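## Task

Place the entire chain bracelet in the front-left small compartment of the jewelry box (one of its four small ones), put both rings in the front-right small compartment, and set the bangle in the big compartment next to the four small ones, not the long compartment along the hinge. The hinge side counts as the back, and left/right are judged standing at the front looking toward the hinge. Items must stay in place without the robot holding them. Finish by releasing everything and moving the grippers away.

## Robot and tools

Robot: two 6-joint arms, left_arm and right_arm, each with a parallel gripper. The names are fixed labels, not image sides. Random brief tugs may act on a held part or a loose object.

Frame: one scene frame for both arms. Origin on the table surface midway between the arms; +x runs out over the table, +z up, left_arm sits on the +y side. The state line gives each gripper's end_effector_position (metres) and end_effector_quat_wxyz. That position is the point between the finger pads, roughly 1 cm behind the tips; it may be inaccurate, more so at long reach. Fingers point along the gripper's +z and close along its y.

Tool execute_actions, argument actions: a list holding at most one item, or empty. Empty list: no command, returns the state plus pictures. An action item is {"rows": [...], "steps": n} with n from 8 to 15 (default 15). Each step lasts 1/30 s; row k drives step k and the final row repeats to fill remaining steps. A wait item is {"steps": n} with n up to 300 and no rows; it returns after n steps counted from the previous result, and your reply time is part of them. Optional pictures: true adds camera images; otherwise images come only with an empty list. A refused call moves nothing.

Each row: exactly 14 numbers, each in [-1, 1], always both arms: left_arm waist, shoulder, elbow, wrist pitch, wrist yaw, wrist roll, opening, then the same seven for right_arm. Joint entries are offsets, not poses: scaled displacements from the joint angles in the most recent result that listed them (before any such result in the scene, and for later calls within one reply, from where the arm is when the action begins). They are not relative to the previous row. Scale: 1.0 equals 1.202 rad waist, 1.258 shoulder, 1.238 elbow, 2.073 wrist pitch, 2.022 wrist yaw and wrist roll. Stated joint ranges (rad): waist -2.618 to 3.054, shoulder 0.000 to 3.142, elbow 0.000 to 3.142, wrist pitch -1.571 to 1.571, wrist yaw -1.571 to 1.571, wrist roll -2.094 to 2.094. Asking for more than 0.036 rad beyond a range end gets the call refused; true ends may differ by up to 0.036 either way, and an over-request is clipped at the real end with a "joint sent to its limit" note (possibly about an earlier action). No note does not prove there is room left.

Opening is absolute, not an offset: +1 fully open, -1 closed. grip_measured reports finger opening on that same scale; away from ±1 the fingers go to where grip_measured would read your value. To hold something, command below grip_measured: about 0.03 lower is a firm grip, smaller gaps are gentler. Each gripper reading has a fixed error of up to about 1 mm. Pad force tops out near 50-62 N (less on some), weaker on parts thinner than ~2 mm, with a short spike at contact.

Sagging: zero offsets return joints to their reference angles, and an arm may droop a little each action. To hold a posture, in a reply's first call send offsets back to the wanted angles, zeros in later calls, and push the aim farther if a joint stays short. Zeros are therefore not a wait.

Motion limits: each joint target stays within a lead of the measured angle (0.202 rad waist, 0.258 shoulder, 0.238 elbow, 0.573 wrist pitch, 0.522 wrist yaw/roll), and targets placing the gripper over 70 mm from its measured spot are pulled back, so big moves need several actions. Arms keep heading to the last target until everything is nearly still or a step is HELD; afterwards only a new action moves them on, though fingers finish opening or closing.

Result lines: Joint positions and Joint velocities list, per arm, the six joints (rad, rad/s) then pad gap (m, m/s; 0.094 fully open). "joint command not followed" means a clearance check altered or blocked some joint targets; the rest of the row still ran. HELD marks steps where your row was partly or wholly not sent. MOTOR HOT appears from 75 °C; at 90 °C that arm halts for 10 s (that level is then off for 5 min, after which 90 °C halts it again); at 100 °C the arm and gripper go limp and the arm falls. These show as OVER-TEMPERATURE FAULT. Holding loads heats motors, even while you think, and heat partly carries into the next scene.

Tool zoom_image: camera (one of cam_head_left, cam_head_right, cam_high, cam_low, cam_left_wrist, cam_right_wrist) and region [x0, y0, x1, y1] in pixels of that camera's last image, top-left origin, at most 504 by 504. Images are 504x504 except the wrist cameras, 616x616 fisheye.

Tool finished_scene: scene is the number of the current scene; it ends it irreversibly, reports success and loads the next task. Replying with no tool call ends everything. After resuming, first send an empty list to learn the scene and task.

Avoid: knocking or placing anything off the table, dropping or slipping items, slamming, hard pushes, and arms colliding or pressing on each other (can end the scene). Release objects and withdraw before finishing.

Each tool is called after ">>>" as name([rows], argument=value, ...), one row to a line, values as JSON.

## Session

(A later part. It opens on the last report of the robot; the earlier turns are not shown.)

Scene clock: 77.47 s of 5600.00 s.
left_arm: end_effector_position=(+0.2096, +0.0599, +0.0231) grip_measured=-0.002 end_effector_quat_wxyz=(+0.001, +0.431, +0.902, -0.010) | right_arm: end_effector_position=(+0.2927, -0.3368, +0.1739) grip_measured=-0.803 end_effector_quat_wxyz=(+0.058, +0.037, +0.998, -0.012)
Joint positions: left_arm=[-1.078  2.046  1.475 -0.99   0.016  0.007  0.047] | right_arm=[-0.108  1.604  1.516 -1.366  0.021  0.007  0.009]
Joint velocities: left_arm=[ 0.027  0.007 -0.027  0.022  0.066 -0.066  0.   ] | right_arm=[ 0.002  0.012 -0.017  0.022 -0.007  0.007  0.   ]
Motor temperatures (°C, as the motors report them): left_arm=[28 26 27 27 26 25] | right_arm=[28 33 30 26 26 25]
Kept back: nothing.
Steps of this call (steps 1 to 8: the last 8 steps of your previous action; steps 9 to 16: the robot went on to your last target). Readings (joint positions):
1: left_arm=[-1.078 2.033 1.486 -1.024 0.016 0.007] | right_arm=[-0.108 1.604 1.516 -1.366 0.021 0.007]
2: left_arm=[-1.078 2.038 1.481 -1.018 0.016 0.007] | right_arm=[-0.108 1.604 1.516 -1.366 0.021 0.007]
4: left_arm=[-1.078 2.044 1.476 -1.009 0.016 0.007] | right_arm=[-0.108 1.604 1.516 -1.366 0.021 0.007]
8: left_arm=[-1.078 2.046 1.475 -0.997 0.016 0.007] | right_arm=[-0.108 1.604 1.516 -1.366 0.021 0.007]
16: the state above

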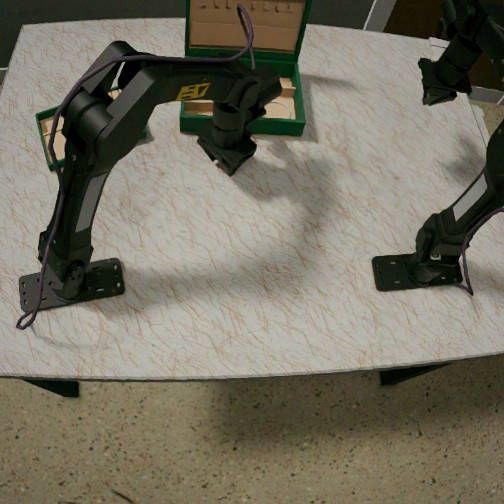

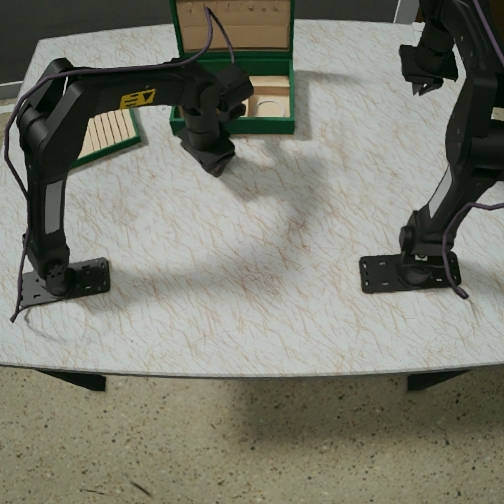

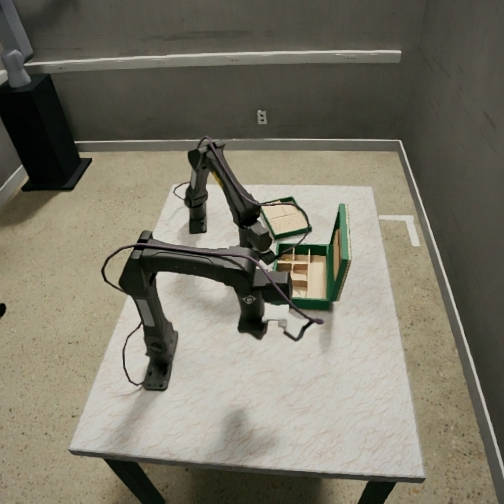

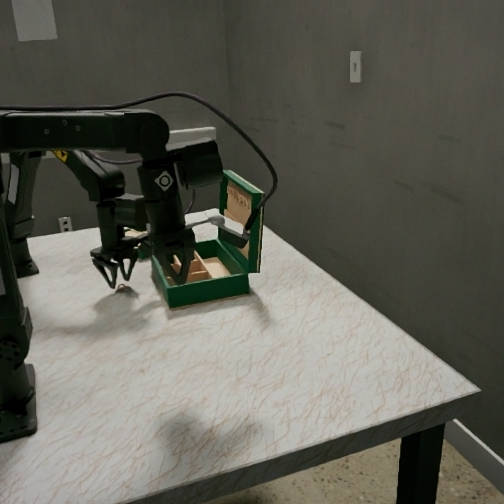

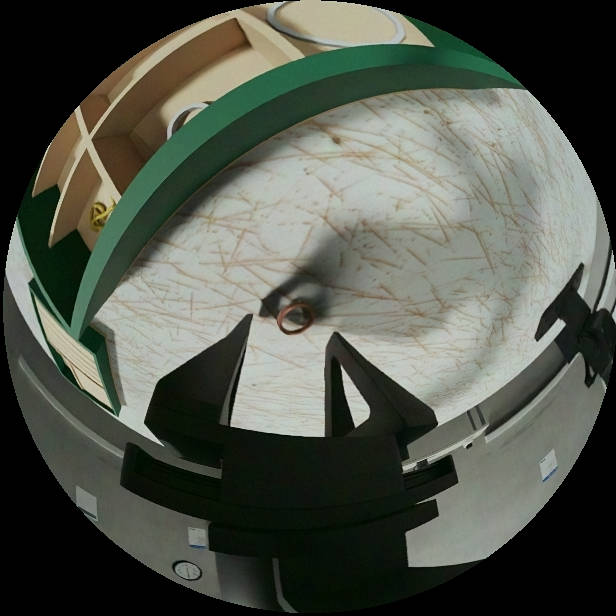

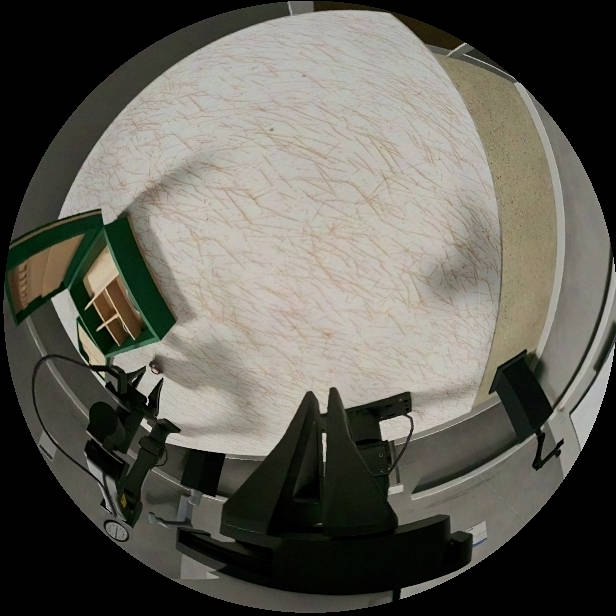

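>>> execute_actions([
  {"rows":[[0,0.01,0,0.006,0,0,0,0,0,0,0,0,0,-0.8],[0,0.02,0,0.012,0,0,0,0,0,0,0,0,0,-0.8],[0,0.03,0,0.018,0,0,0,0,0,0,0,0,0,-0.8],[0,0.04,0,0.022,0,0,0,0,0,0,0,0,0,-0.8]]},
])

>>> execute_actions([
  {"rows":[[0,0,0,0,0,0,-0.08,0,0,0,0,0,0,-0.8],[0,0,0,0,0,0,-0.16,0,0,0,0,0,0,-0.8],[0,0,0,0,0,0,-0.24,0,0,0,0,0,0,-0.8],[0,0,0,0,0,0,-0.3,0,0,0,0,0,0,-0.8],[0,0,0,0,0,0,-0.35,0,0,0,0,0,0,-0.8],[0,0,0,0,0,0,-0.4,0,0,0,0,0,0,-0.8],[0,0,0,0,0,0,-0.43,0,0,0,0,0,0,-0.8],[0,0,0,0,0,0,-0.46,0,0,0,0,0,0,-0.8],[0,0,0,0,0,0,-0.49,0,0,0,0,0,0,-0.8],[0,0,0,0,0,0,-0.52,0,0,0,0,0,0,-0.8],[0,0,0,0,0,0,-0.54,0,0,0,0,0,0,-0.8]]},
])

>>> execute_actions([
  {"steps":20},
], pictures=true)

>>> zoom_image(camera="cam_left_wrist", region=[210, 250, 390, 390])

Scene clock: 78.57 s of 5600.00 s.
left_arm: end_effector_position=(+0.2118, +0.0573, +0.0131) grip_measured=-0.002 end_effector_quat_wxyz=(+0.000, +0.431, +0.903, -0.009) | right_arm: end_effector_position=(+0.2927, -0.3368, +0.1739) grip_measured=-0.803 end_effector_quat_wxyz=(+0.058, +0.037, +0.998, -0.012)
Joint positions: left_arm=[-1.078  2.074  1.476 -0.965  0.016  0.007  0.047] | right_arm=[-0.108  1.604  1.516 -1.366  0.021  0.007  0.009]
Joint velocities: left_arm=[-0.007  0.012  0.066 -0.051  0.022  0.007 -0.   ] | right_arm=[ 0.002  0.012 -0.002  0.066 -0.022 -0.051 -0.   ]
Motor temperatures (°C, as the motors report them): left_arm=[28 27 27 27 26 25] | right_arm=[28 33 30 26 26 25]
Steps of this call (steps 1 to 15: the robot went on to your last target; steps 16 to 26: nothing new was sent; steps 27 to 33: the first 7 steps of this action). Readings (joint positions):
27: left_arm=[-1.078 2.046 1.475 -0.988 0.016 0.007] | right_arm=[-0.108 1.604 1.516 -1.366 0.021 0.007]
28: left_arm=[-1.078 2.046 1.475 -0.987 0.016 0.007] | right_arm=[-0.108 1.604 1.516 -1.366 0.021 0.007]
30: left_arm=[-1.078 2.053 1.475 -0.977 0.016 0.007] | right_arm=[-0.108 1.604 1.516 -1.366 0.021 0.007]
33: the state above

Scene clock: 79.07 s of 5600.00 s.
left_arm: end_effector_position=(+0.2135, +0.0568, +0.0131) grip_measured=-0.413 end_effector_quat_wxyz=(+0.004, +0.431, +0.903, -0.008) | right_arm: end_effector_position=(+0.2927, -0.3368, +0.1739) grip_measured=-0.803 end_effector_quat_wxyz=(+0.058, +0.037, +0.998, -0.012)
Joint positions: left_arm=[-1.078  2.074  1.476 -0.959  0.01   0.007  0.028] | right_arm=[-0.108  1.604  1.516 -1.366  0.021  0.007  0.009]
Joint velocities: left_arm=[-0.022  0.002  0.007 -0.007  0.022  0.051 -0.03 ] | right_arm=[-0.002  0.012 -0.022  0.037  0.037  0.022  0.   ]
Motor temperatures (°C, as the motors report them): left_arm=[28 27 27 27 26 25] | right_arm=[28 33 30 26 26 25]
Steps of this call (steps 1 to 8: the last 8 steps of your previous action; steps 9 to 15: the first 7 steps of this action, its rows measured from where the robot was after step 8). Readings (joint positions):
8: left_arm=[-1.079 2.074 1.476 -0.959 0.016 0.007] | right_arm=[-0.108 1.604 1.516 -1.366 0.021 0.007]
9: left_arm=[-1.079 2.074 1.476 -0.959 0.014 0.007] | right_arm=[-0.108 1.604 1.516 -1.366 0.021 0.007]
10: left_arm=[-1.078 2.074 1.476 -0.959 0.012 0.007] | right_arm=[-0.108 1.604 1.516 -1.366 0.021 0.007]
12: left_arm=[-1.078 2.074 1.476 -0.959 0.010 0.007] | right_arm=[-0.108 1.604 1.516 -1.366 0.021 0.007]
15: the state above

Scene clock: 79.73 s of 5600.00 s.
left_arm: end_effector_position=(+0.2135, +0.0568, +0.0131) grip_measured=-0.537 end_effector_quat_wxyz=(+0.004, +0.431, +0.903, -0.008) | right_arm: end_effector_position=(+0.2927, -0.3368, +0.1739) grip_measured=-0.803 end_effector_quat_wxyz=(+0.058, +0.037, +0.998, -0.012)
Joint positions: left_arm=[-1.078  2.074  1.476 -0.959  0.01   0.007  0.022] | right_arm=[-0.108  1.604  1.516 -1.366  0.021  0.007  0.009]
Joint velocities: left_arm=[ 0.012  0.002  0.002 -0.037  0.037 -0.007 -0.001] | right_arm=[ 0.012  0.002 -0.017 -0.007 -0.051  0.051  0.001]
Motor temperatures (°C, as the motors report them): left_arm=[28 27 27 27 26 25] | right_arm=[28 33 30 26 26 25]
Kept back: nothing.
Steps of this call (steps 1 to 8: the last 8 steps of your previous action; steps 9 to 15: the robot went on to your last target; steps 16 to 20: nothing new was sent). Readings (joint positions):
1: left_arm=[-1.078 2.074 1.476 -0.959 0.010 0.007] | right_arm=[-0.108 1.604 1.516 -1.366 0.021 0.007]
2: left_arm=[-1.078 2.074 1.476 -0.959 0.010 0.007] | right_arm=[-0.108 1.604 1.516 -1.366 0.021 0.007]
4: left_arm=[-1.078 2.074 1.476 -0.959 0.010 0.007] | right_arm=[-0.108 1.604 1.516 -1.366 0.021 0.007]
8: left_arm=[-1.078 2.074 1.476 -0.959 0.010 0.007] | right_arm=[-0.108 1.604 1.516 -1.366 0.021 0.007]
20: the state above
All arms were judged still, so your last target was given up. Only a new action makes them travel on or press farther. Fingers that are still opening or closing keep moving.

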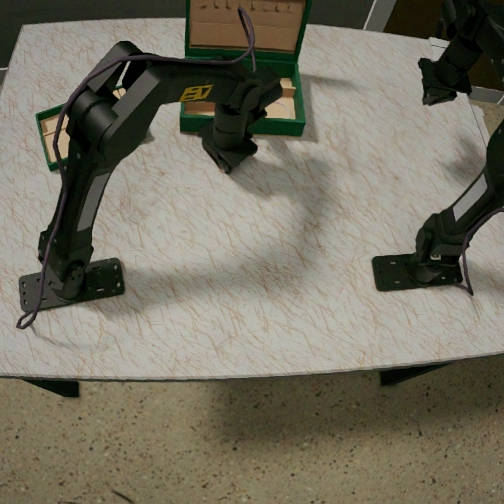

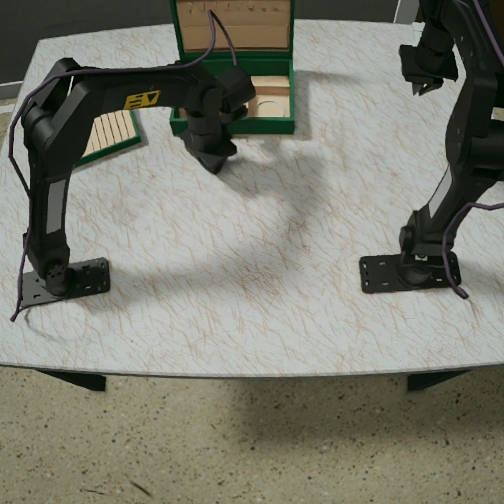

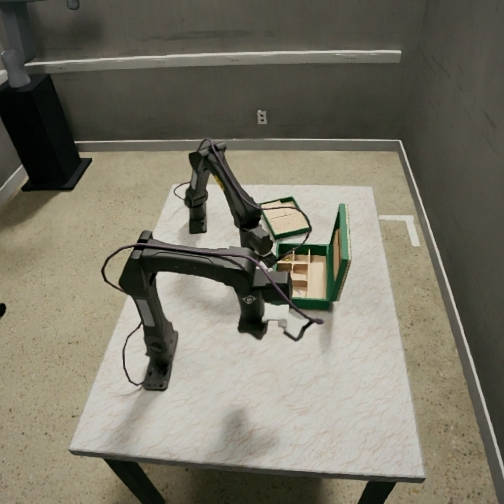

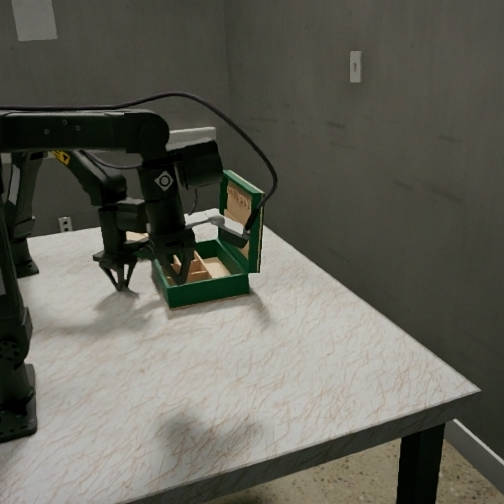

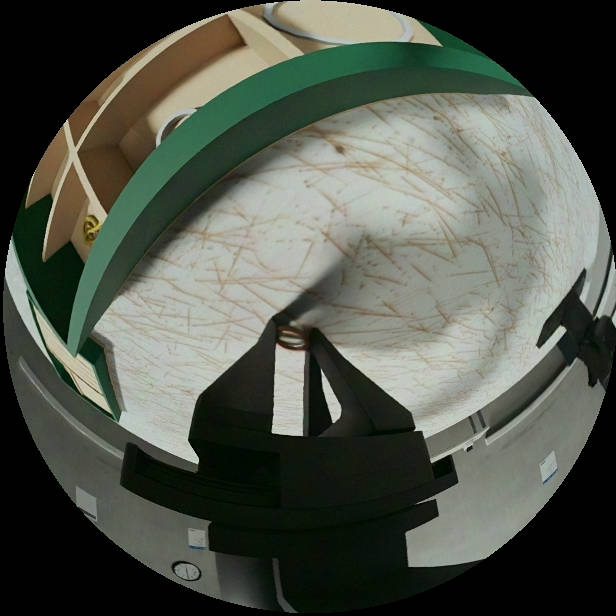

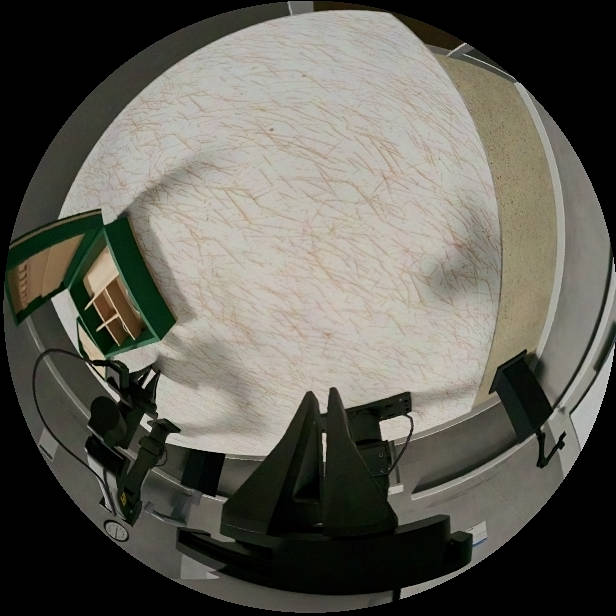

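Region (210, 250, 390, 390) of cam_left_wrist's 616x616 image, scaled by 2.800, with more detail than that image has.

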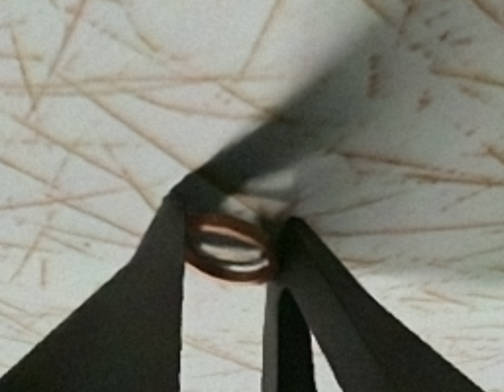

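Still between the fingers; keep closing.

>>> execute_actions([
  {"rows":[[0,0,0,0,0,0,-0.56,0,0,0,0,0,0,-0.8],[0,0,0,0,0,0,-0.58,0,0,0,0,0,0,-0.8],[0,0,0,0,0,0,-0.6,0,0,0,0,0,0,-0.8],[0,0,0,0,0,0,-0.62,0,0,0,0,0,0,-0.8],[0,0,0,0,0,0,-0.63,0,0,0,0,0,0,-0.8]]},
])

>>> execute_actions([
  {"steps":12},
], pictures=true)

>>> zoom_image(camera="cam_left_wrist", region=[210, 250, 390, 390])

Scene clock: 80.97 s of 5600.00 s.
left_arm: end_effector_position=(+0.2136, +0.0569, +0.0131) grip_measured=-0.615 end_effector_quat_wxyz=(+0.004, +0.431, +0.903, -0.007) | right_arm: end_effector_position=(+0.2927, -0.3368, +0.1739) grip_measured=-0.803 end_effector_quat_wxyz=(+0.058, +0.037, +0.998, -0.012)
Joint positions: left_arm=[-1.078  2.074  1.476 -0.959  0.01   0.007  0.018] | right_arm=[-0.108  1.604  1.516 -1.366  0.021  0.007  0.009]
Joint velocities: left_arm=[ 0.002 -0.007 -0.027 -0.095 -0.022 -0.022 -0.001] | right_arm=[ 0.012 -0.002 -0.032 -0.051  0.081  0.051 -0.001]
Motor temperatures (°C, as the motors report them): left_arm=[28 27 27 26 26 25] | right_arm=[28 33 30 26 26 25]
Steps of this call (steps 1 to 30: nothing new was sent; steps 31 to 37: the first 7 steps of this action). Readings (joint positions):
31: left_arm=[-1.078 2.074 1.476 -0.959 0.010 0.007] | right_arm=[-0.108 1.604 1.516 -1.366 0.021 0.007]
32: left_arm=[-1.078 2.074 1.476 -0.959 0.010 0.007] | right_arm=[-0.108 1.604 1.516 -1.366 0.021 0.007]
34: left_arm=[-1.078 2.074 1.476 -0.959 0.010 0.007] | right_arm=[-0.108 1.604 1.516 -1.366 0.021 0.007]
37: the state above

Scene clock: 81.37 s of 5600.00 s.
left_arm: end_effector_position=(+0.2136, +0.0569, +0.0131) grip_measured=-0.615 end_effector_quat_wxyz=(+0.004, +0.431, +0.903, -0.007) | right_arm: end_effector_position=(+0.2927, -0.3368, +0.1739) grip_measured=-0.803 end_effector_quat_wxyz=(+0.058, +0.037, +0.998, -0.012)
Joint positions: left_arm=[-1.078  2.074  1.476 -0.959  0.01   0.007  0.018] | right_arm=[-0.108  1.604  1.516 -1.366  0.021  0.007  0.009]
Joint velocities: left_arm=[-0.007  0.007  0.007 -0.022 -0.037  0.081 -0.   ] | right_arm=[ 0.002  0.017 -0.022  0.066 -0.037  0.022 -0.001]
Motor temperatures (°C, as the motors report them): left_arm=[28 27 27 26 26 25] | right_arm=[28 33 30 26 26 25]
Kept back: nothing.
Steps of this call (steps 1 to 8: the last 8 steps of your previous action; steps 9 to 12: the robot went on to your last target). Readings (joint positions):
1: left_arm=[-1.078 2.074 1.476 -0.959 0.010 0.007] | right_arm=[-0.108 1.604 1.516 -1.366 0.021 0.007]
2: left_arm=[-1.078 2.074 1.476 -0.959 0.010 0.007] | right_arm=[-0.108 1.604 1.516 -1.366 0.021 0.007]
4: left_arm=[-1.078 2.074 1.476 -0.959 0.010 0.007] | right_arm=[-0.108 1.604 1.516 -1.366 0.021 0.007]
8: left_arm=[-1.078 2.074 1.476 -0.959 0.010 0.007] | right_arm=[-0.108 1.604 1.516 -1.366 0.021 0.007]
12: the state above

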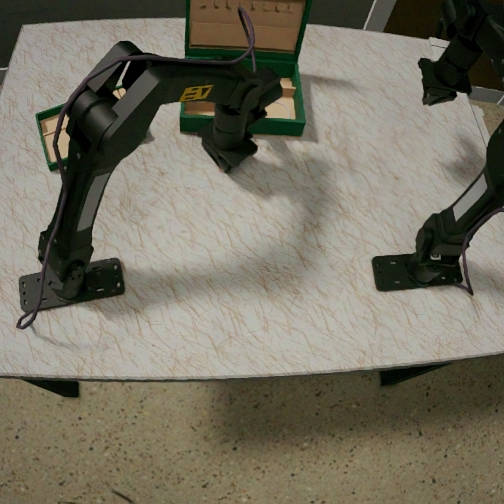

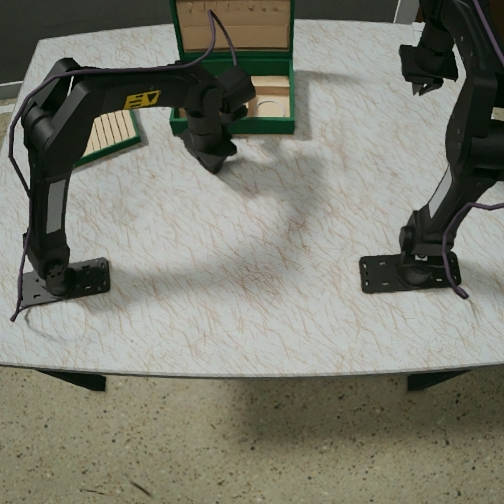

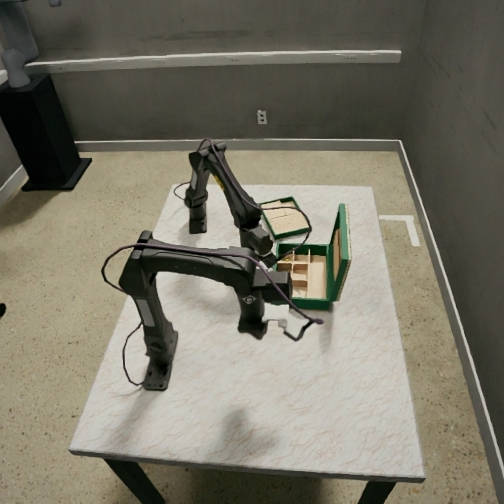

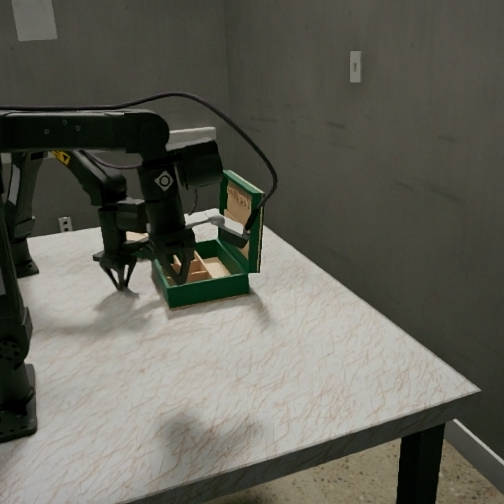

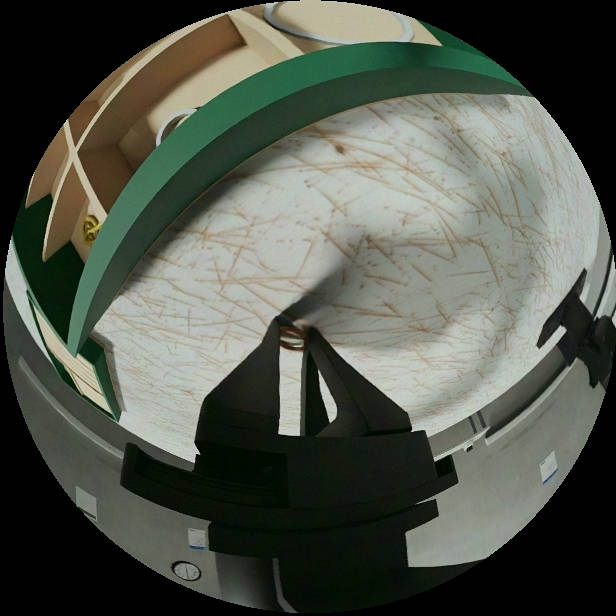

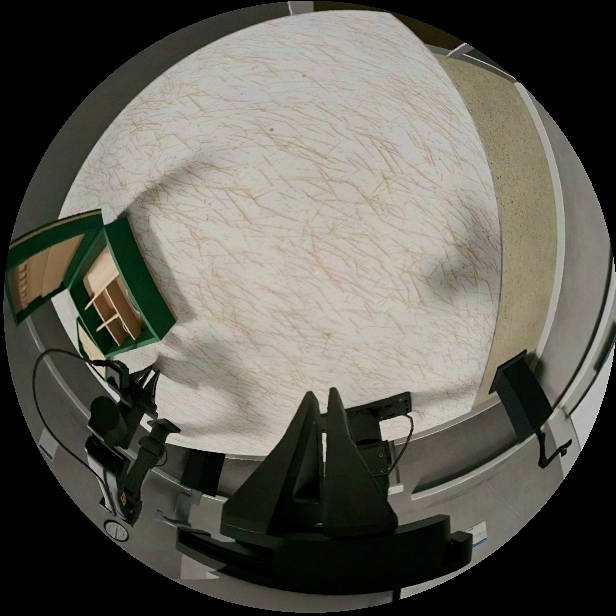

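Region (210, 250, 390, 390) of cam_left_wrist's 616x616 image, scaled by 2.800, with more detail than that image has.

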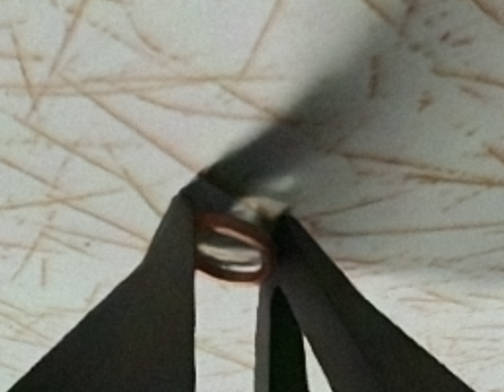

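>>> execute_actions([
  {"rows":[[0,0,0,0,0,0,-0.645,0,0,0,0,0,0,-0.8],[0,0,0,0,0,0,-0.645,0,0,0,0,0,0,-0.8],[0,0,0,0,0,0,-0.645,0,0,0,0,0,0,-0.8],[0,-0.01,0.03,-0.015,0,0,-0.645,0,0,0,0,0,0,-0.8],[0,-0.016,0.05,-0.03,0,0,-0.645,0,0,0,0,0,0,-0.8],[0,-0.022,0.07,-0.046,0,0,-0.645,0,0,0,0,0,0,-0.8],[0,-0.028,0.09,-0.062,0,0,-0.645,0,0,0,0,0,0,-0.8],[0,-0.034,0.11,-0.078,0,0,-0.645,0,0,0,0,0,0,-0.8],[0,-0.04,0.13,-0.094,0,0,-0.645,0,0,0,0,0,0,-0.8],[0,-0.046,0.15,-0.11,0,0,-0.645,0,0,0,0,0,0,-0.8],[0,-0.052,0.17,-0.126,0,0,-0.645,0,0,0,0,0,0,-0.8],[0,-0.058,0.19,-0.142,0,0,-0.645,0,0,0,0,0,0,-0.8],[0,-0.062,0.21,-0.158,0,0,-0.645,0,0,0,0,0,0,-0.8],[0,-0.066,0.235,-0.172,0,0,-0.645,0,0,0,0,0,0,-0.8],[0,-0.07,0.256,-0.185,0,0,-0.645,0,0,0,0,0,0,-0.8]]},
])

>>> execute_actions([
  {"steps":22},
])

>>> execute_actions([
  {"rows":[[0.005,0.004,0.025,0.008,0,0,-0.645,0,0,0,0,0,0,-0.8],[0.012,0.01,0.032,0.017,0,0,-0.645,0,0,0,0,0,0,-0.8],[0.021,0.017,0.039,0.027,0,0,-0.645,0,0,0,0,0,0,-0.8],[0.03,0.024,0.046,0.037,0,0,-0.645,0,0,0,0,0,0,-0.8],[0.04,0.031,0.053,0.047,0,0,-0.645,0,0,0,0,0,0,-0.8],[0.05,0.038,0.06,0.057,0,0,-0.645,0,0,0,0,0,0,-0.8],[0.06,0.046,0.067,0.067,0,0,-0.645,0,0,0,0,0,0,-0.8],[0.07,0.054,0.074,0.077,0,0,-0.645,0,0,0,0,0,0,-0.8],[0.08,0.062,0.081,0.087,0,0,-0.645,0,0,0,0,0,0,-0.8],[0.09,0.07,0.088,0.097,0,0,-0.645,0,0,0,0,0,0,-0.8],[0.1,0.078,0.095,0.107,0,0,-0.645,0,0,0,0,0,0,-0.8],[0.11,0.085,0.101,0.117,0,0,-0.645,0,0,0,0,0,0,-0.8],[0.119,0.092,0.107,0.127,0,0,-0.645,0,0,0,0,0,0,-0.8],[0.126,0.098,0.112,0.137,0,0,-0.645,0,0,0,0,0,0,-0.8],[0.131,0.103,0.116,0.147,0,0,-0.645,0,0,0,0,0,0,-0.8]]},
])

>>> execute_actions([
  {"steps":18},
])

>>> execute_actions([
  {"rows":[[0,0.01,0.01,0.004,0,0,-0.645,0,0,0,0,0,0,-0.8],[0,0.02,0.01,0.008,0,0,-0.645,0,0,0,0,0,0,-0.8],[0,0.03,0.01,0.012,0,0,-0.645,0,0,0,0,0,0,-0.8],[0,0.04,0.01,0.016,0,0,-0.645,0,0,0,0,0,0,-0.8],[0,0.05,0.01,0.016,0,0,-0.645,0,0,0,0,0,0,-0.8],[0,0.06,0.01,0.016,0,0,-0.645,0,0,0,0,0,0,-0.8]]},
])

>>> execute_actions([
  {"steps":14},
], pictures=true)

Scene clock: 83.50 s of 5600.00 s.
left_arm: end_effector_position=(+0.2143, +0.0561, +0.0229) grip_measured=-0.626 end_effector_quat_wxyz=(-0.000, +0.431, +0.903, -0.005) | right_arm: end_effector_position=(+0.2927, -0.3368, +0.1739) grip_measured=-0.803 end_effector_quat_wxyz=(+0.058, +0.037, +0.998, -0.012)
Joint positions: left_arm=[-1.078  2.074  1.517 -1.01   0.01   0.007  0.018] | right_arm=[-0.108  1.604  1.516 -1.366  0.021  0.007  0.009]
Joint velocities: left_arm=[ 0.002 -0.012  0.613 -0.623 -0.022 -0.007 -0.001] | right_arm=[-0.012 -0.007 -0.007 -0.066  0.037 -0.051 -0.   ]
Motor temperatures (°C, as the motors report them): left_arm=[28 28 27 26 26 25] | right_arm=[28 32 30 26 26 25]
Steps of this call (steps 1 to 15: the robot went on to your last target; steps 16 to 57: nothing new was sent; steps 58 to 64: the first 7 steps of this action). Readings (joint positions):
58: left_arm=[-1.078 2.074 1.476 -0.959 0.010 0.007] | right_arm=[-0.108 1.604 1.516 -1.366 0.021 0.007]
59: left_arm=[-1.078 2.074 1.476 -0.959 0.010 0.007] | right_arm=[-0.108 1.604 1.516 -1.366 0.021 0.007]
61: left_arm=[-1.078 2.074 1.478 -0.963 0.010 0.007] | right_arm=[-0.108 1.604 1.516 -1.366 0.021 0.007]
64: the state above

Scene clock: 84.23 s of 5600.00 s.
left_arm: end_effector_position=(+0.2149, +0.0554, +0.1233) grip_measured=-0.626 end_effector_quat_wxyz=(+0.019, +0.431, +0.902, -0.014) | right_arm: end_effector_position=(+0.2927, -0.3368, +0.1739) grip_measured=-0.803 end_effector_quat_wxyz=(+0.058, +0.037, +0.998, -0.012)
Joint positions: left_arm=[-1.078  1.98   1.782 -1.325  0.01   0.007  0.018] | right_arm=[-0.108  1.604  1.516 -1.366  0.021  0.007  0.009]
Joint velocities: left_arm=[ 0.002 -0.017 -0.002 -0.051  0.007 -0.081 -0.   ] | right_arm=[-0.012 -0.017 -0.012  0.022  0.066 -0.022  0.   ]
Motor temperatures (°C, as the motors report them): left_arm=[28 28 27 26 26 25] | right_arm=[28 32 30 26 26 25]
Kept back: nothing.
Steps of this call (steps 1 to 8: the last 8 steps of your previous action; steps 9 to 22: the robot went on to your last target). Readings (joint positions):
1: left_arm=[-1.078 2.072 1.539 -1.030 0.010 0.007] | right_arm=[-0.108 1.604 1.516 -1.366 0.021 0.007]
2: left_arm=[-1.078 2.068 1.564 -1.052 0.010 0.007] | right_arm=[-0.108 1.604 1.516 -1.366 0.021 0.007]
4: left_arm=[-1.078 2.052 1.616 -1.100 0.010 0.007] | right_arm=[-0.108 1.604 1.516 -1.366 0.021 0.007]
8: left_arm=[-1.078 2.012 1.727 -1.210 0.010 0.007] | right_arm=[-0.108 1.604 1.516 -1.366 0.021 0.007]
22: the state above

Scene clock: 84.47 s of 5600.00 s.
left_arm: end_effector_position=(+0.2411, +0.0448, +0.1281) grip_measured=-0.626 end_effector_quat_wxyz=(+0.056, +0.415, +0.908, -0.031) | right_arm: end_effector_position=(+0.2927, -0.3368, +0.1739) grip_measured=-0.803 end_effector_quat_wxyz=(+0.058, +0.037, +0.998, -0.012)
Joint positions: left_arm=[-1.046  2.003  1.827 -1.267  0.01   0.007  0.018] | right_arm=[-0.108  1.604  1.516 -1.366  0.021  0.007  0.009]
Joint velocities: left_arm=[ 0.335  0.217  0.291  0.564 -0.022 -0.022  0.   ] | right_arm=[-0.022 -0.012  0.012  0.066 -0.037 -0.066 -0.   ]
Motor temperatures (°C, as the motors report them): left_arm=[28 28 27 26 26 25] | right_arm=[28 32 30 26 26 25]
Steps of this call (steps 1 to 7: the first 7 steps of this action). Readings (joint positions):
1: left_arm=[-1.078 1.980 1.782 -1.325 0.010 0.007] | right_arm=[-0.108 1.604 1.516 -1.366 0.021 0.007]
2: left_arm=[-1.078 1.980 1.783 -1.322 0.010 0.007] | right_arm=[-0.108 1.604 1.516 -1.366 0.021 0.007]
4: left_arm=[-1.072 1.985 1.796 -1.312 0.010 0.007] | right_arm=[-0.108 1.604 1.516 -1.366 0.021 0.007]
7: the state above

Scene clock: 85.07 s of 5600.00 s.
left_arm: end_effector_position=(+0.3343, +0.0338, +0.1210) grip_measured=-0.626 end_effector_quat_wxyz=(+0.155, +0.352, +0.921, -0.063) | right_arm: end_effector_position=(+0.2927, -0.3368, +0.1739) grip_measured=-0.803 end_effector_quat_wxyz=(+0.058, +0.037, +0.998, -0.012)
Joint positions: left_arm=[-0.916  2.101  1.897 -1.031  0.01   0.007  0.018] | right_arm=[-0.108  1.604  1.516 -1.366  0.021  0.007  0.009]
Joint velocities: left_arm=[ 0.007  0.002  0.007  0.022 -0.11   0.037 -0.   ] | right_arm=[-0.007 -0.002  0.007 -0.022 -0.095 -0.037  0.001]
Motor temperatures (°C, as the motors report them): left_arm=[28 28 28 26 26 25] | right_arm=[28 32 30 26 26 25]
Kept back: nothing.
Steps of this call (steps 1 to 8: the last 8 steps of your previous action; steps 9 to 18: the robot went on to your last target). Readings (joint positions):
1: left_arm=[-1.032 2.011 1.837 -1.249 0.010 0.007] | right_arm=[-0.108 1.604 1.516 -1.366 0.021 0.007]
2: left_arm=[-1.018 2.020 1.847 -1.230 0.010 0.007] | right_arm=[-0.108 1.604 1.516 -1.366 0.021 0.007]
4: left_arm=[-0.989 2.041 1.864 -1.190 0.010 0.007] | right_arm=[-0.108 1.604 1.516 -1.366 0.021 0.007]
8: left_arm=[-0.937 2.083 1.891 -1.107 0.010 0.007] | right_arm=[-0.108 1.604 1.516 -1.366 0.021 0.007]
18: the state above

Scene clock: 85.30 s of 5600.00 s.
left_arm: end_effector_position=(+0.3385, +0.0301, +0.1068) grip_measured=-0.626 end_effector_quat_wxyz=(+0.150, +0.352, +0.922, -0.061) | right_arm: end_effector_position=(+0.2927, -0.3368, +0.1739) grip_measured=-0.803 end_effector_quat_wxyz=(+0.058, +0.037, +0.998, -0.012)
Joint positions: left_arm=[-0.916  2.135  1.897 -1.006  0.01   0.007  0.018] | right_arm=[-0.108  1.604  1.516 -1.366  0.021  0.007  0.009]
Joint velocities: left_arm=[ 0.027  0.339 -0.012  0.081  0.022  0.007 -0.   ] | right_arm=[ 0.002  0.007  0.027 -0.066 -0.051  0.037  0.   ]
Motor temperatures (°C, as the motors report them): left_arm=[28 28 28 26 26 25] | right_arm=[28 32 30 26 26 25]
Steps of this call (steps 1 to 7: the first 7 steps of this action). Readings (joint positions):
1: left_arm=[-0.916 2.101 1.897 -1.030 0.010 0.007] | right_arm=[-0.108 1.604 1.516 -1.366 0.021 0.007]
2: left_arm=[-0.916 2.101 1.897 -1.028 0.010 0.007] | right_arm=[-0.108 1.604 1.516 -1.366 0.021 0.007]
4: left_arm=[-0.916 2.107 1.897 -1.020 0.010 0.007] | right_arm=[-0.108 1.604 1.516 -1.366 0.021 0.007]
7: the state above

Scene clock: 85.77 s of 5600.00 s.
left_arm: end_effector_position=(+0.3388, +0.0298, +0.0884) grip_measured=-0.626 end_effector_quat_wxyz=(+0.135, +0.353, +0.924, -0.055) | right_arm: end_effector_position=(+0.2927, -0.3368, +0.1739) grip_measured=-0.803 end_effector_quat_wxyz=(+0.058, +0.037, +0.998, -0.012)
Joint positions: left_arm=[-0.916  2.175  1.897 -1.001  0.01   0.007  0.018] | right_arm=[-0.108  1.604  1.516 -1.366  0.021  0.007  0.009]
Joint velocities: left_arm=[-0.007 -0.007  0.007 -0.007 -0.037  0.066  0.001] | right_arm=[-0.012 -0.007  0.012 -0.037 -0.081  0.022  0.   ]
Motor temperatures (°C, as the motors report them): left_arm=[28 28 28 26 26 25] | right_arm=[28 32 30 26 26 25]
Kept back: nothing.
Steps of this call (steps 1 to 8: the last 8 steps of your previous action; steps 9 to 14: the robot went on to your last target). Readings (joint positions):
1: left_arm=[-0.916 2.147 1.897 -1.005 0.010 0.007] | right_arm=[-0.108 1.604 1.516 -1.366 0.021 0.007]
2: left_arm=[-0.916 2.157 1.897 -1.005 0.010 0.007] | right_arm=[-0.108 1.604 1.516 -1.366 0.021 0.007]
4: left_arm=[-0.916 2.171 1.897 -1.005 0.010 0.007] | right_arm=[-0.108 1.604 1.516 -1.366 0.021 0.007]
8: left_arm=[-0.916 2.175 1.897 -1.003 0.010 0.007] | right_arm=[-0.108 1.604 1.516 -1.366 0.021 0.007]
14: the state above

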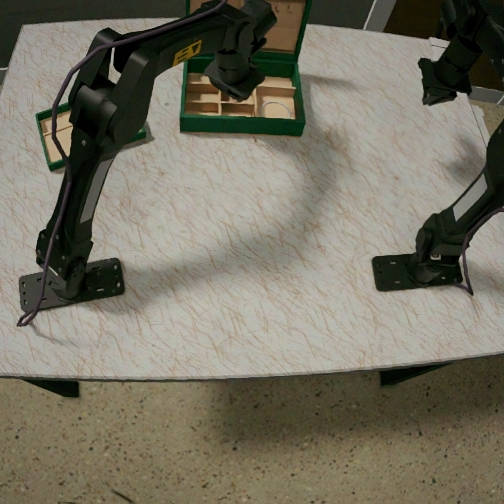

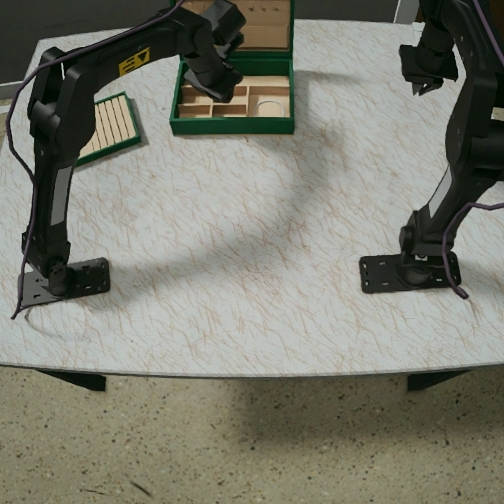

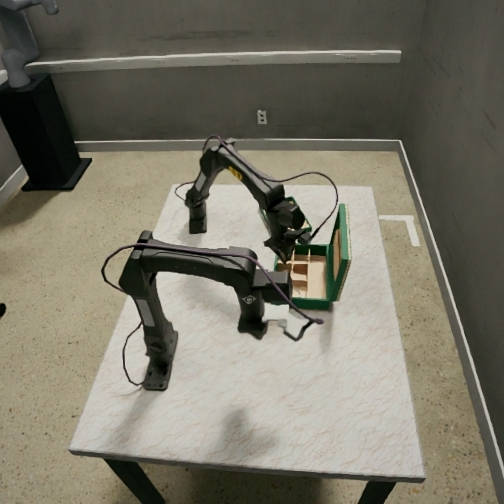

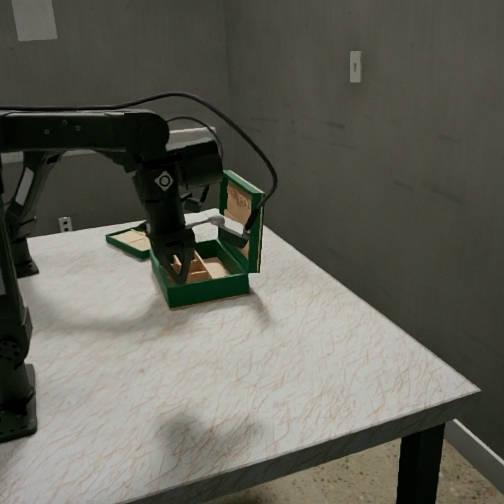

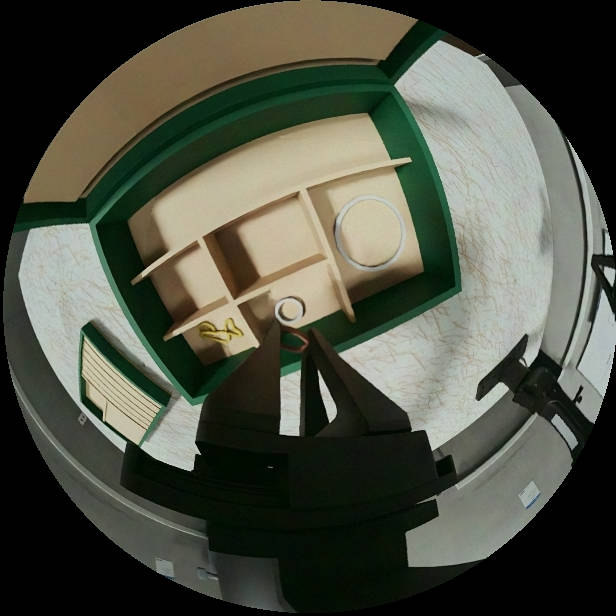

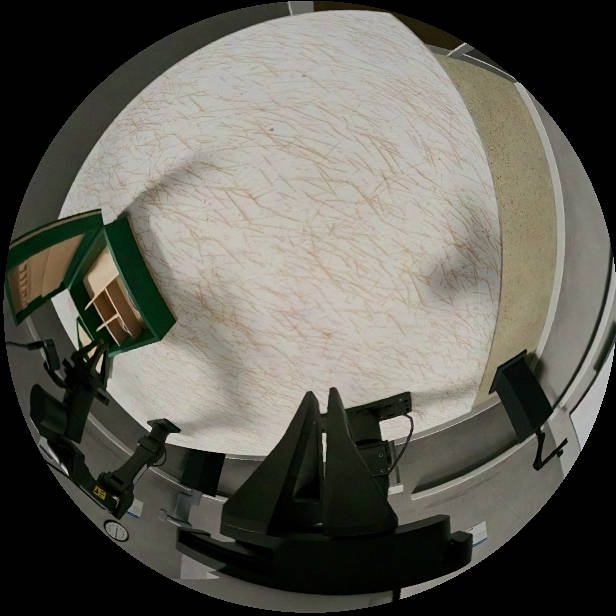

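>>> execute_actions([
  {"rows":[[-0.012,0,0.01,-0.006,0,0,-0.645,0,0,0,0,0,0,-0.8],[-0.022,0.01,0.01,-0.012,0,0,-0.645,0,0,0,0,0,0,-0.8],[-0.022,0.02,0.01,-0.015,0,0,-0.645,0,0,0,0,0,0,-0.8],[-0.022,0.03,0.01,-0.015,0,0,-0.645,0,0,0,0,0,0,-0.8],[-0.022,0.04,0.01,-0.015,0,0,-0.645,0,0,0,0,0,0,-0.8],[-0.022,0.048,0.01,-0.015,0,0,-0.645,0,0,0,0,0,0,-0.8]]},
])

>>> execute_actions([
  {"steps":14},
], pictures=true)

Scene clock: 86.60 s of 5600.00 s.
left_arm: end_effector_position=(+0.3309, +0.0246, +0.0782) grip_measured=-0.626 end_effector_quat_wxyz=(+0.121, +0.362, +0.923, -0.052) | right_arm: end_effector_position=(+0.2927, -0.3368, +0.1739) grip_measured=-0.803 end_effector_quat_wxyz=(+0.058, +0.037, +0.998, -0.012)
Joint positions: left_arm=[-0.935  2.195  1.897 -1.008  0.01   0.007  0.018] | right_arm=[-0.108  1.604  1.516 -1.366  0.021  0.007  0.009]
Joint velocities: left_arm=[-0.071  0.276  0.002 -0.051 -0.037 -0.007 -0.001] | right_arm=[-0.017 -0.012 -0.007 -0.066  0.037 -0.051 -0.001]
Motor temperatures (°C, as the motors report them): left_arm=[28 28 28 26 26 25] | right_arm=[28 32 30 26 26 25]
Steps of this call (steps 1 to 18: the robot went on to your last target; steps 19 to 25: the first 7 steps of this action). Readings (joint positions):
19: left_arm=[-0.917 2.175 1.897 -1.001 0.010 0.007] | right_arm=[-0.108 1.604 1.516 -1.366 0.021 0.007]
20: left_arm=[-0.918 2.175 1.897 -1.001 0.010 0.007] | right_arm=[-0.108 1.604 1.516 -1.366 0.021 0.007]
22: left_arm=[-0.924 2.177 1.897 -1.006 0.010 0.007] | right_arm=[-0.108 1.604 1.516 -1.366 0.021 0.007]
25: the state above

Scene clock: 87.07 s of 5600.00 s.
left_arm: end_effector_position=(+0.3261, +0.0260, +0.0613) grip_measured=-0.626 end_effector_quat_wxyz=(+0.100, +0.365, +0.925, -0.044) | right_arm: end_effector_position=(+0.2927, -0.3368, +0.1739) grip_measured=-0.803 end_effector_quat_wxyz=(+0.058, +0.037, +0.998, -0.012)
Joint positions: left_arm=[-0.939  2.23   1.897 -1.019  0.01   0.007  0.018] | right_arm=[-0.108  1.604  1.516 -1.366  0.021  0.007  0.009]
Joint velocities: left_arm=[-0.012  0.002 -0.012 -0.022  0.007 -0.022 -0.   ] | right_arm=[-0.007 -0.002 -0.002  0.022  0.095 -0.051  0.   ]
Motor temperatures (°C, as the motors report them): left_arm=[28 28 28 26 26 25] | right_arm=[28 32 30 26 26 25]
Kept back: nothing.
Steps of this call (steps 1 to 8: the last 8 steps of your previous action; steps 9 to 14: the robot went on to your last target). Readings (joint positions):
1: left_arm=[-0.937 2.205 1.897 -1.009 0.010 0.007] | right_arm=[-0.108 1.604 1.516 -1.366 0.021 0.007]
2: left_arm=[-0.939 2.213 1.897 -1.011 0.010 0.007] | right_arm=[-0.108 1.604 1.516 -1.366 0.021 0.007]
4: left_arm=[-0.939 2.226 1.897 -1.015 0.010 0.007] | right_arm=[-0.108 1.604 1.516 -1.366 0.021 0.007]
8: left_arm=[-0.939 2.230 1.897 -1.019 0.010 0.007] | right_arm=[-0.108 1.604 1.516 -1.366 0.021 0.007]
14: the state above

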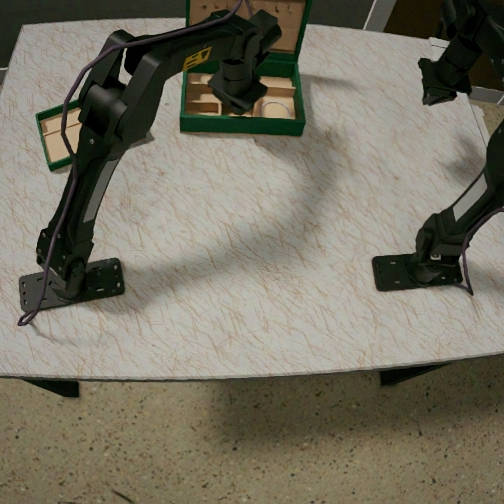

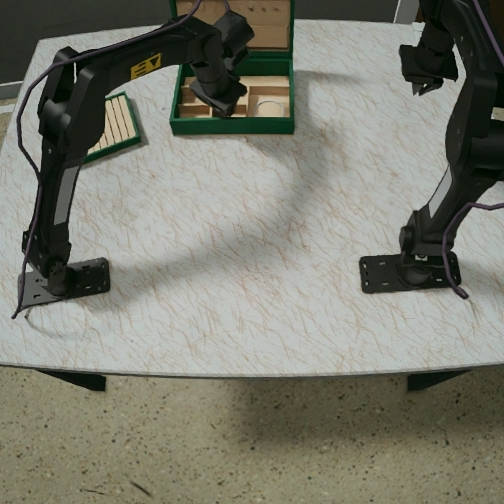

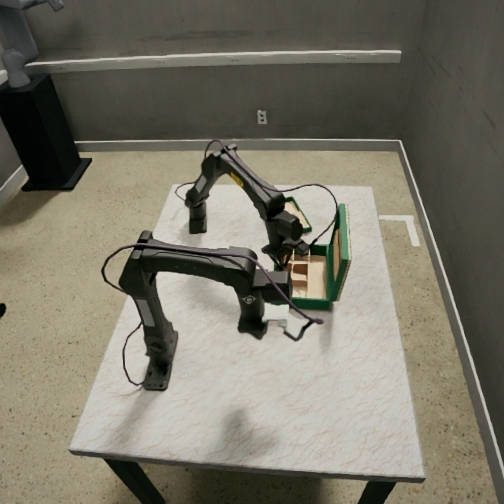

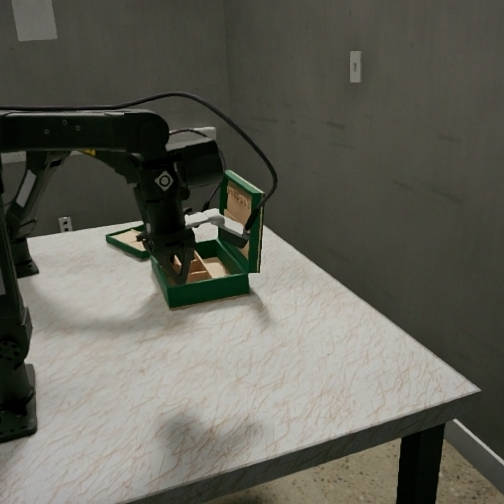

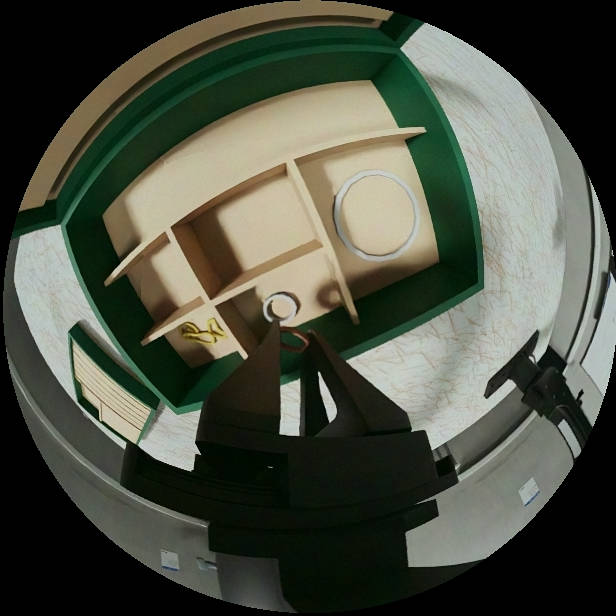

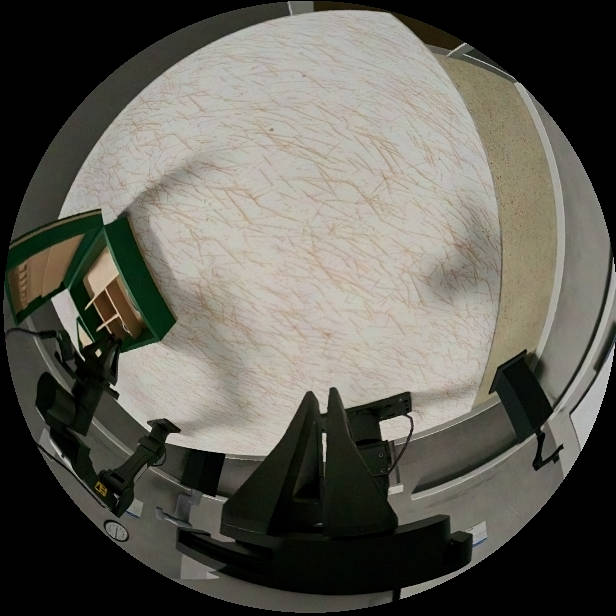

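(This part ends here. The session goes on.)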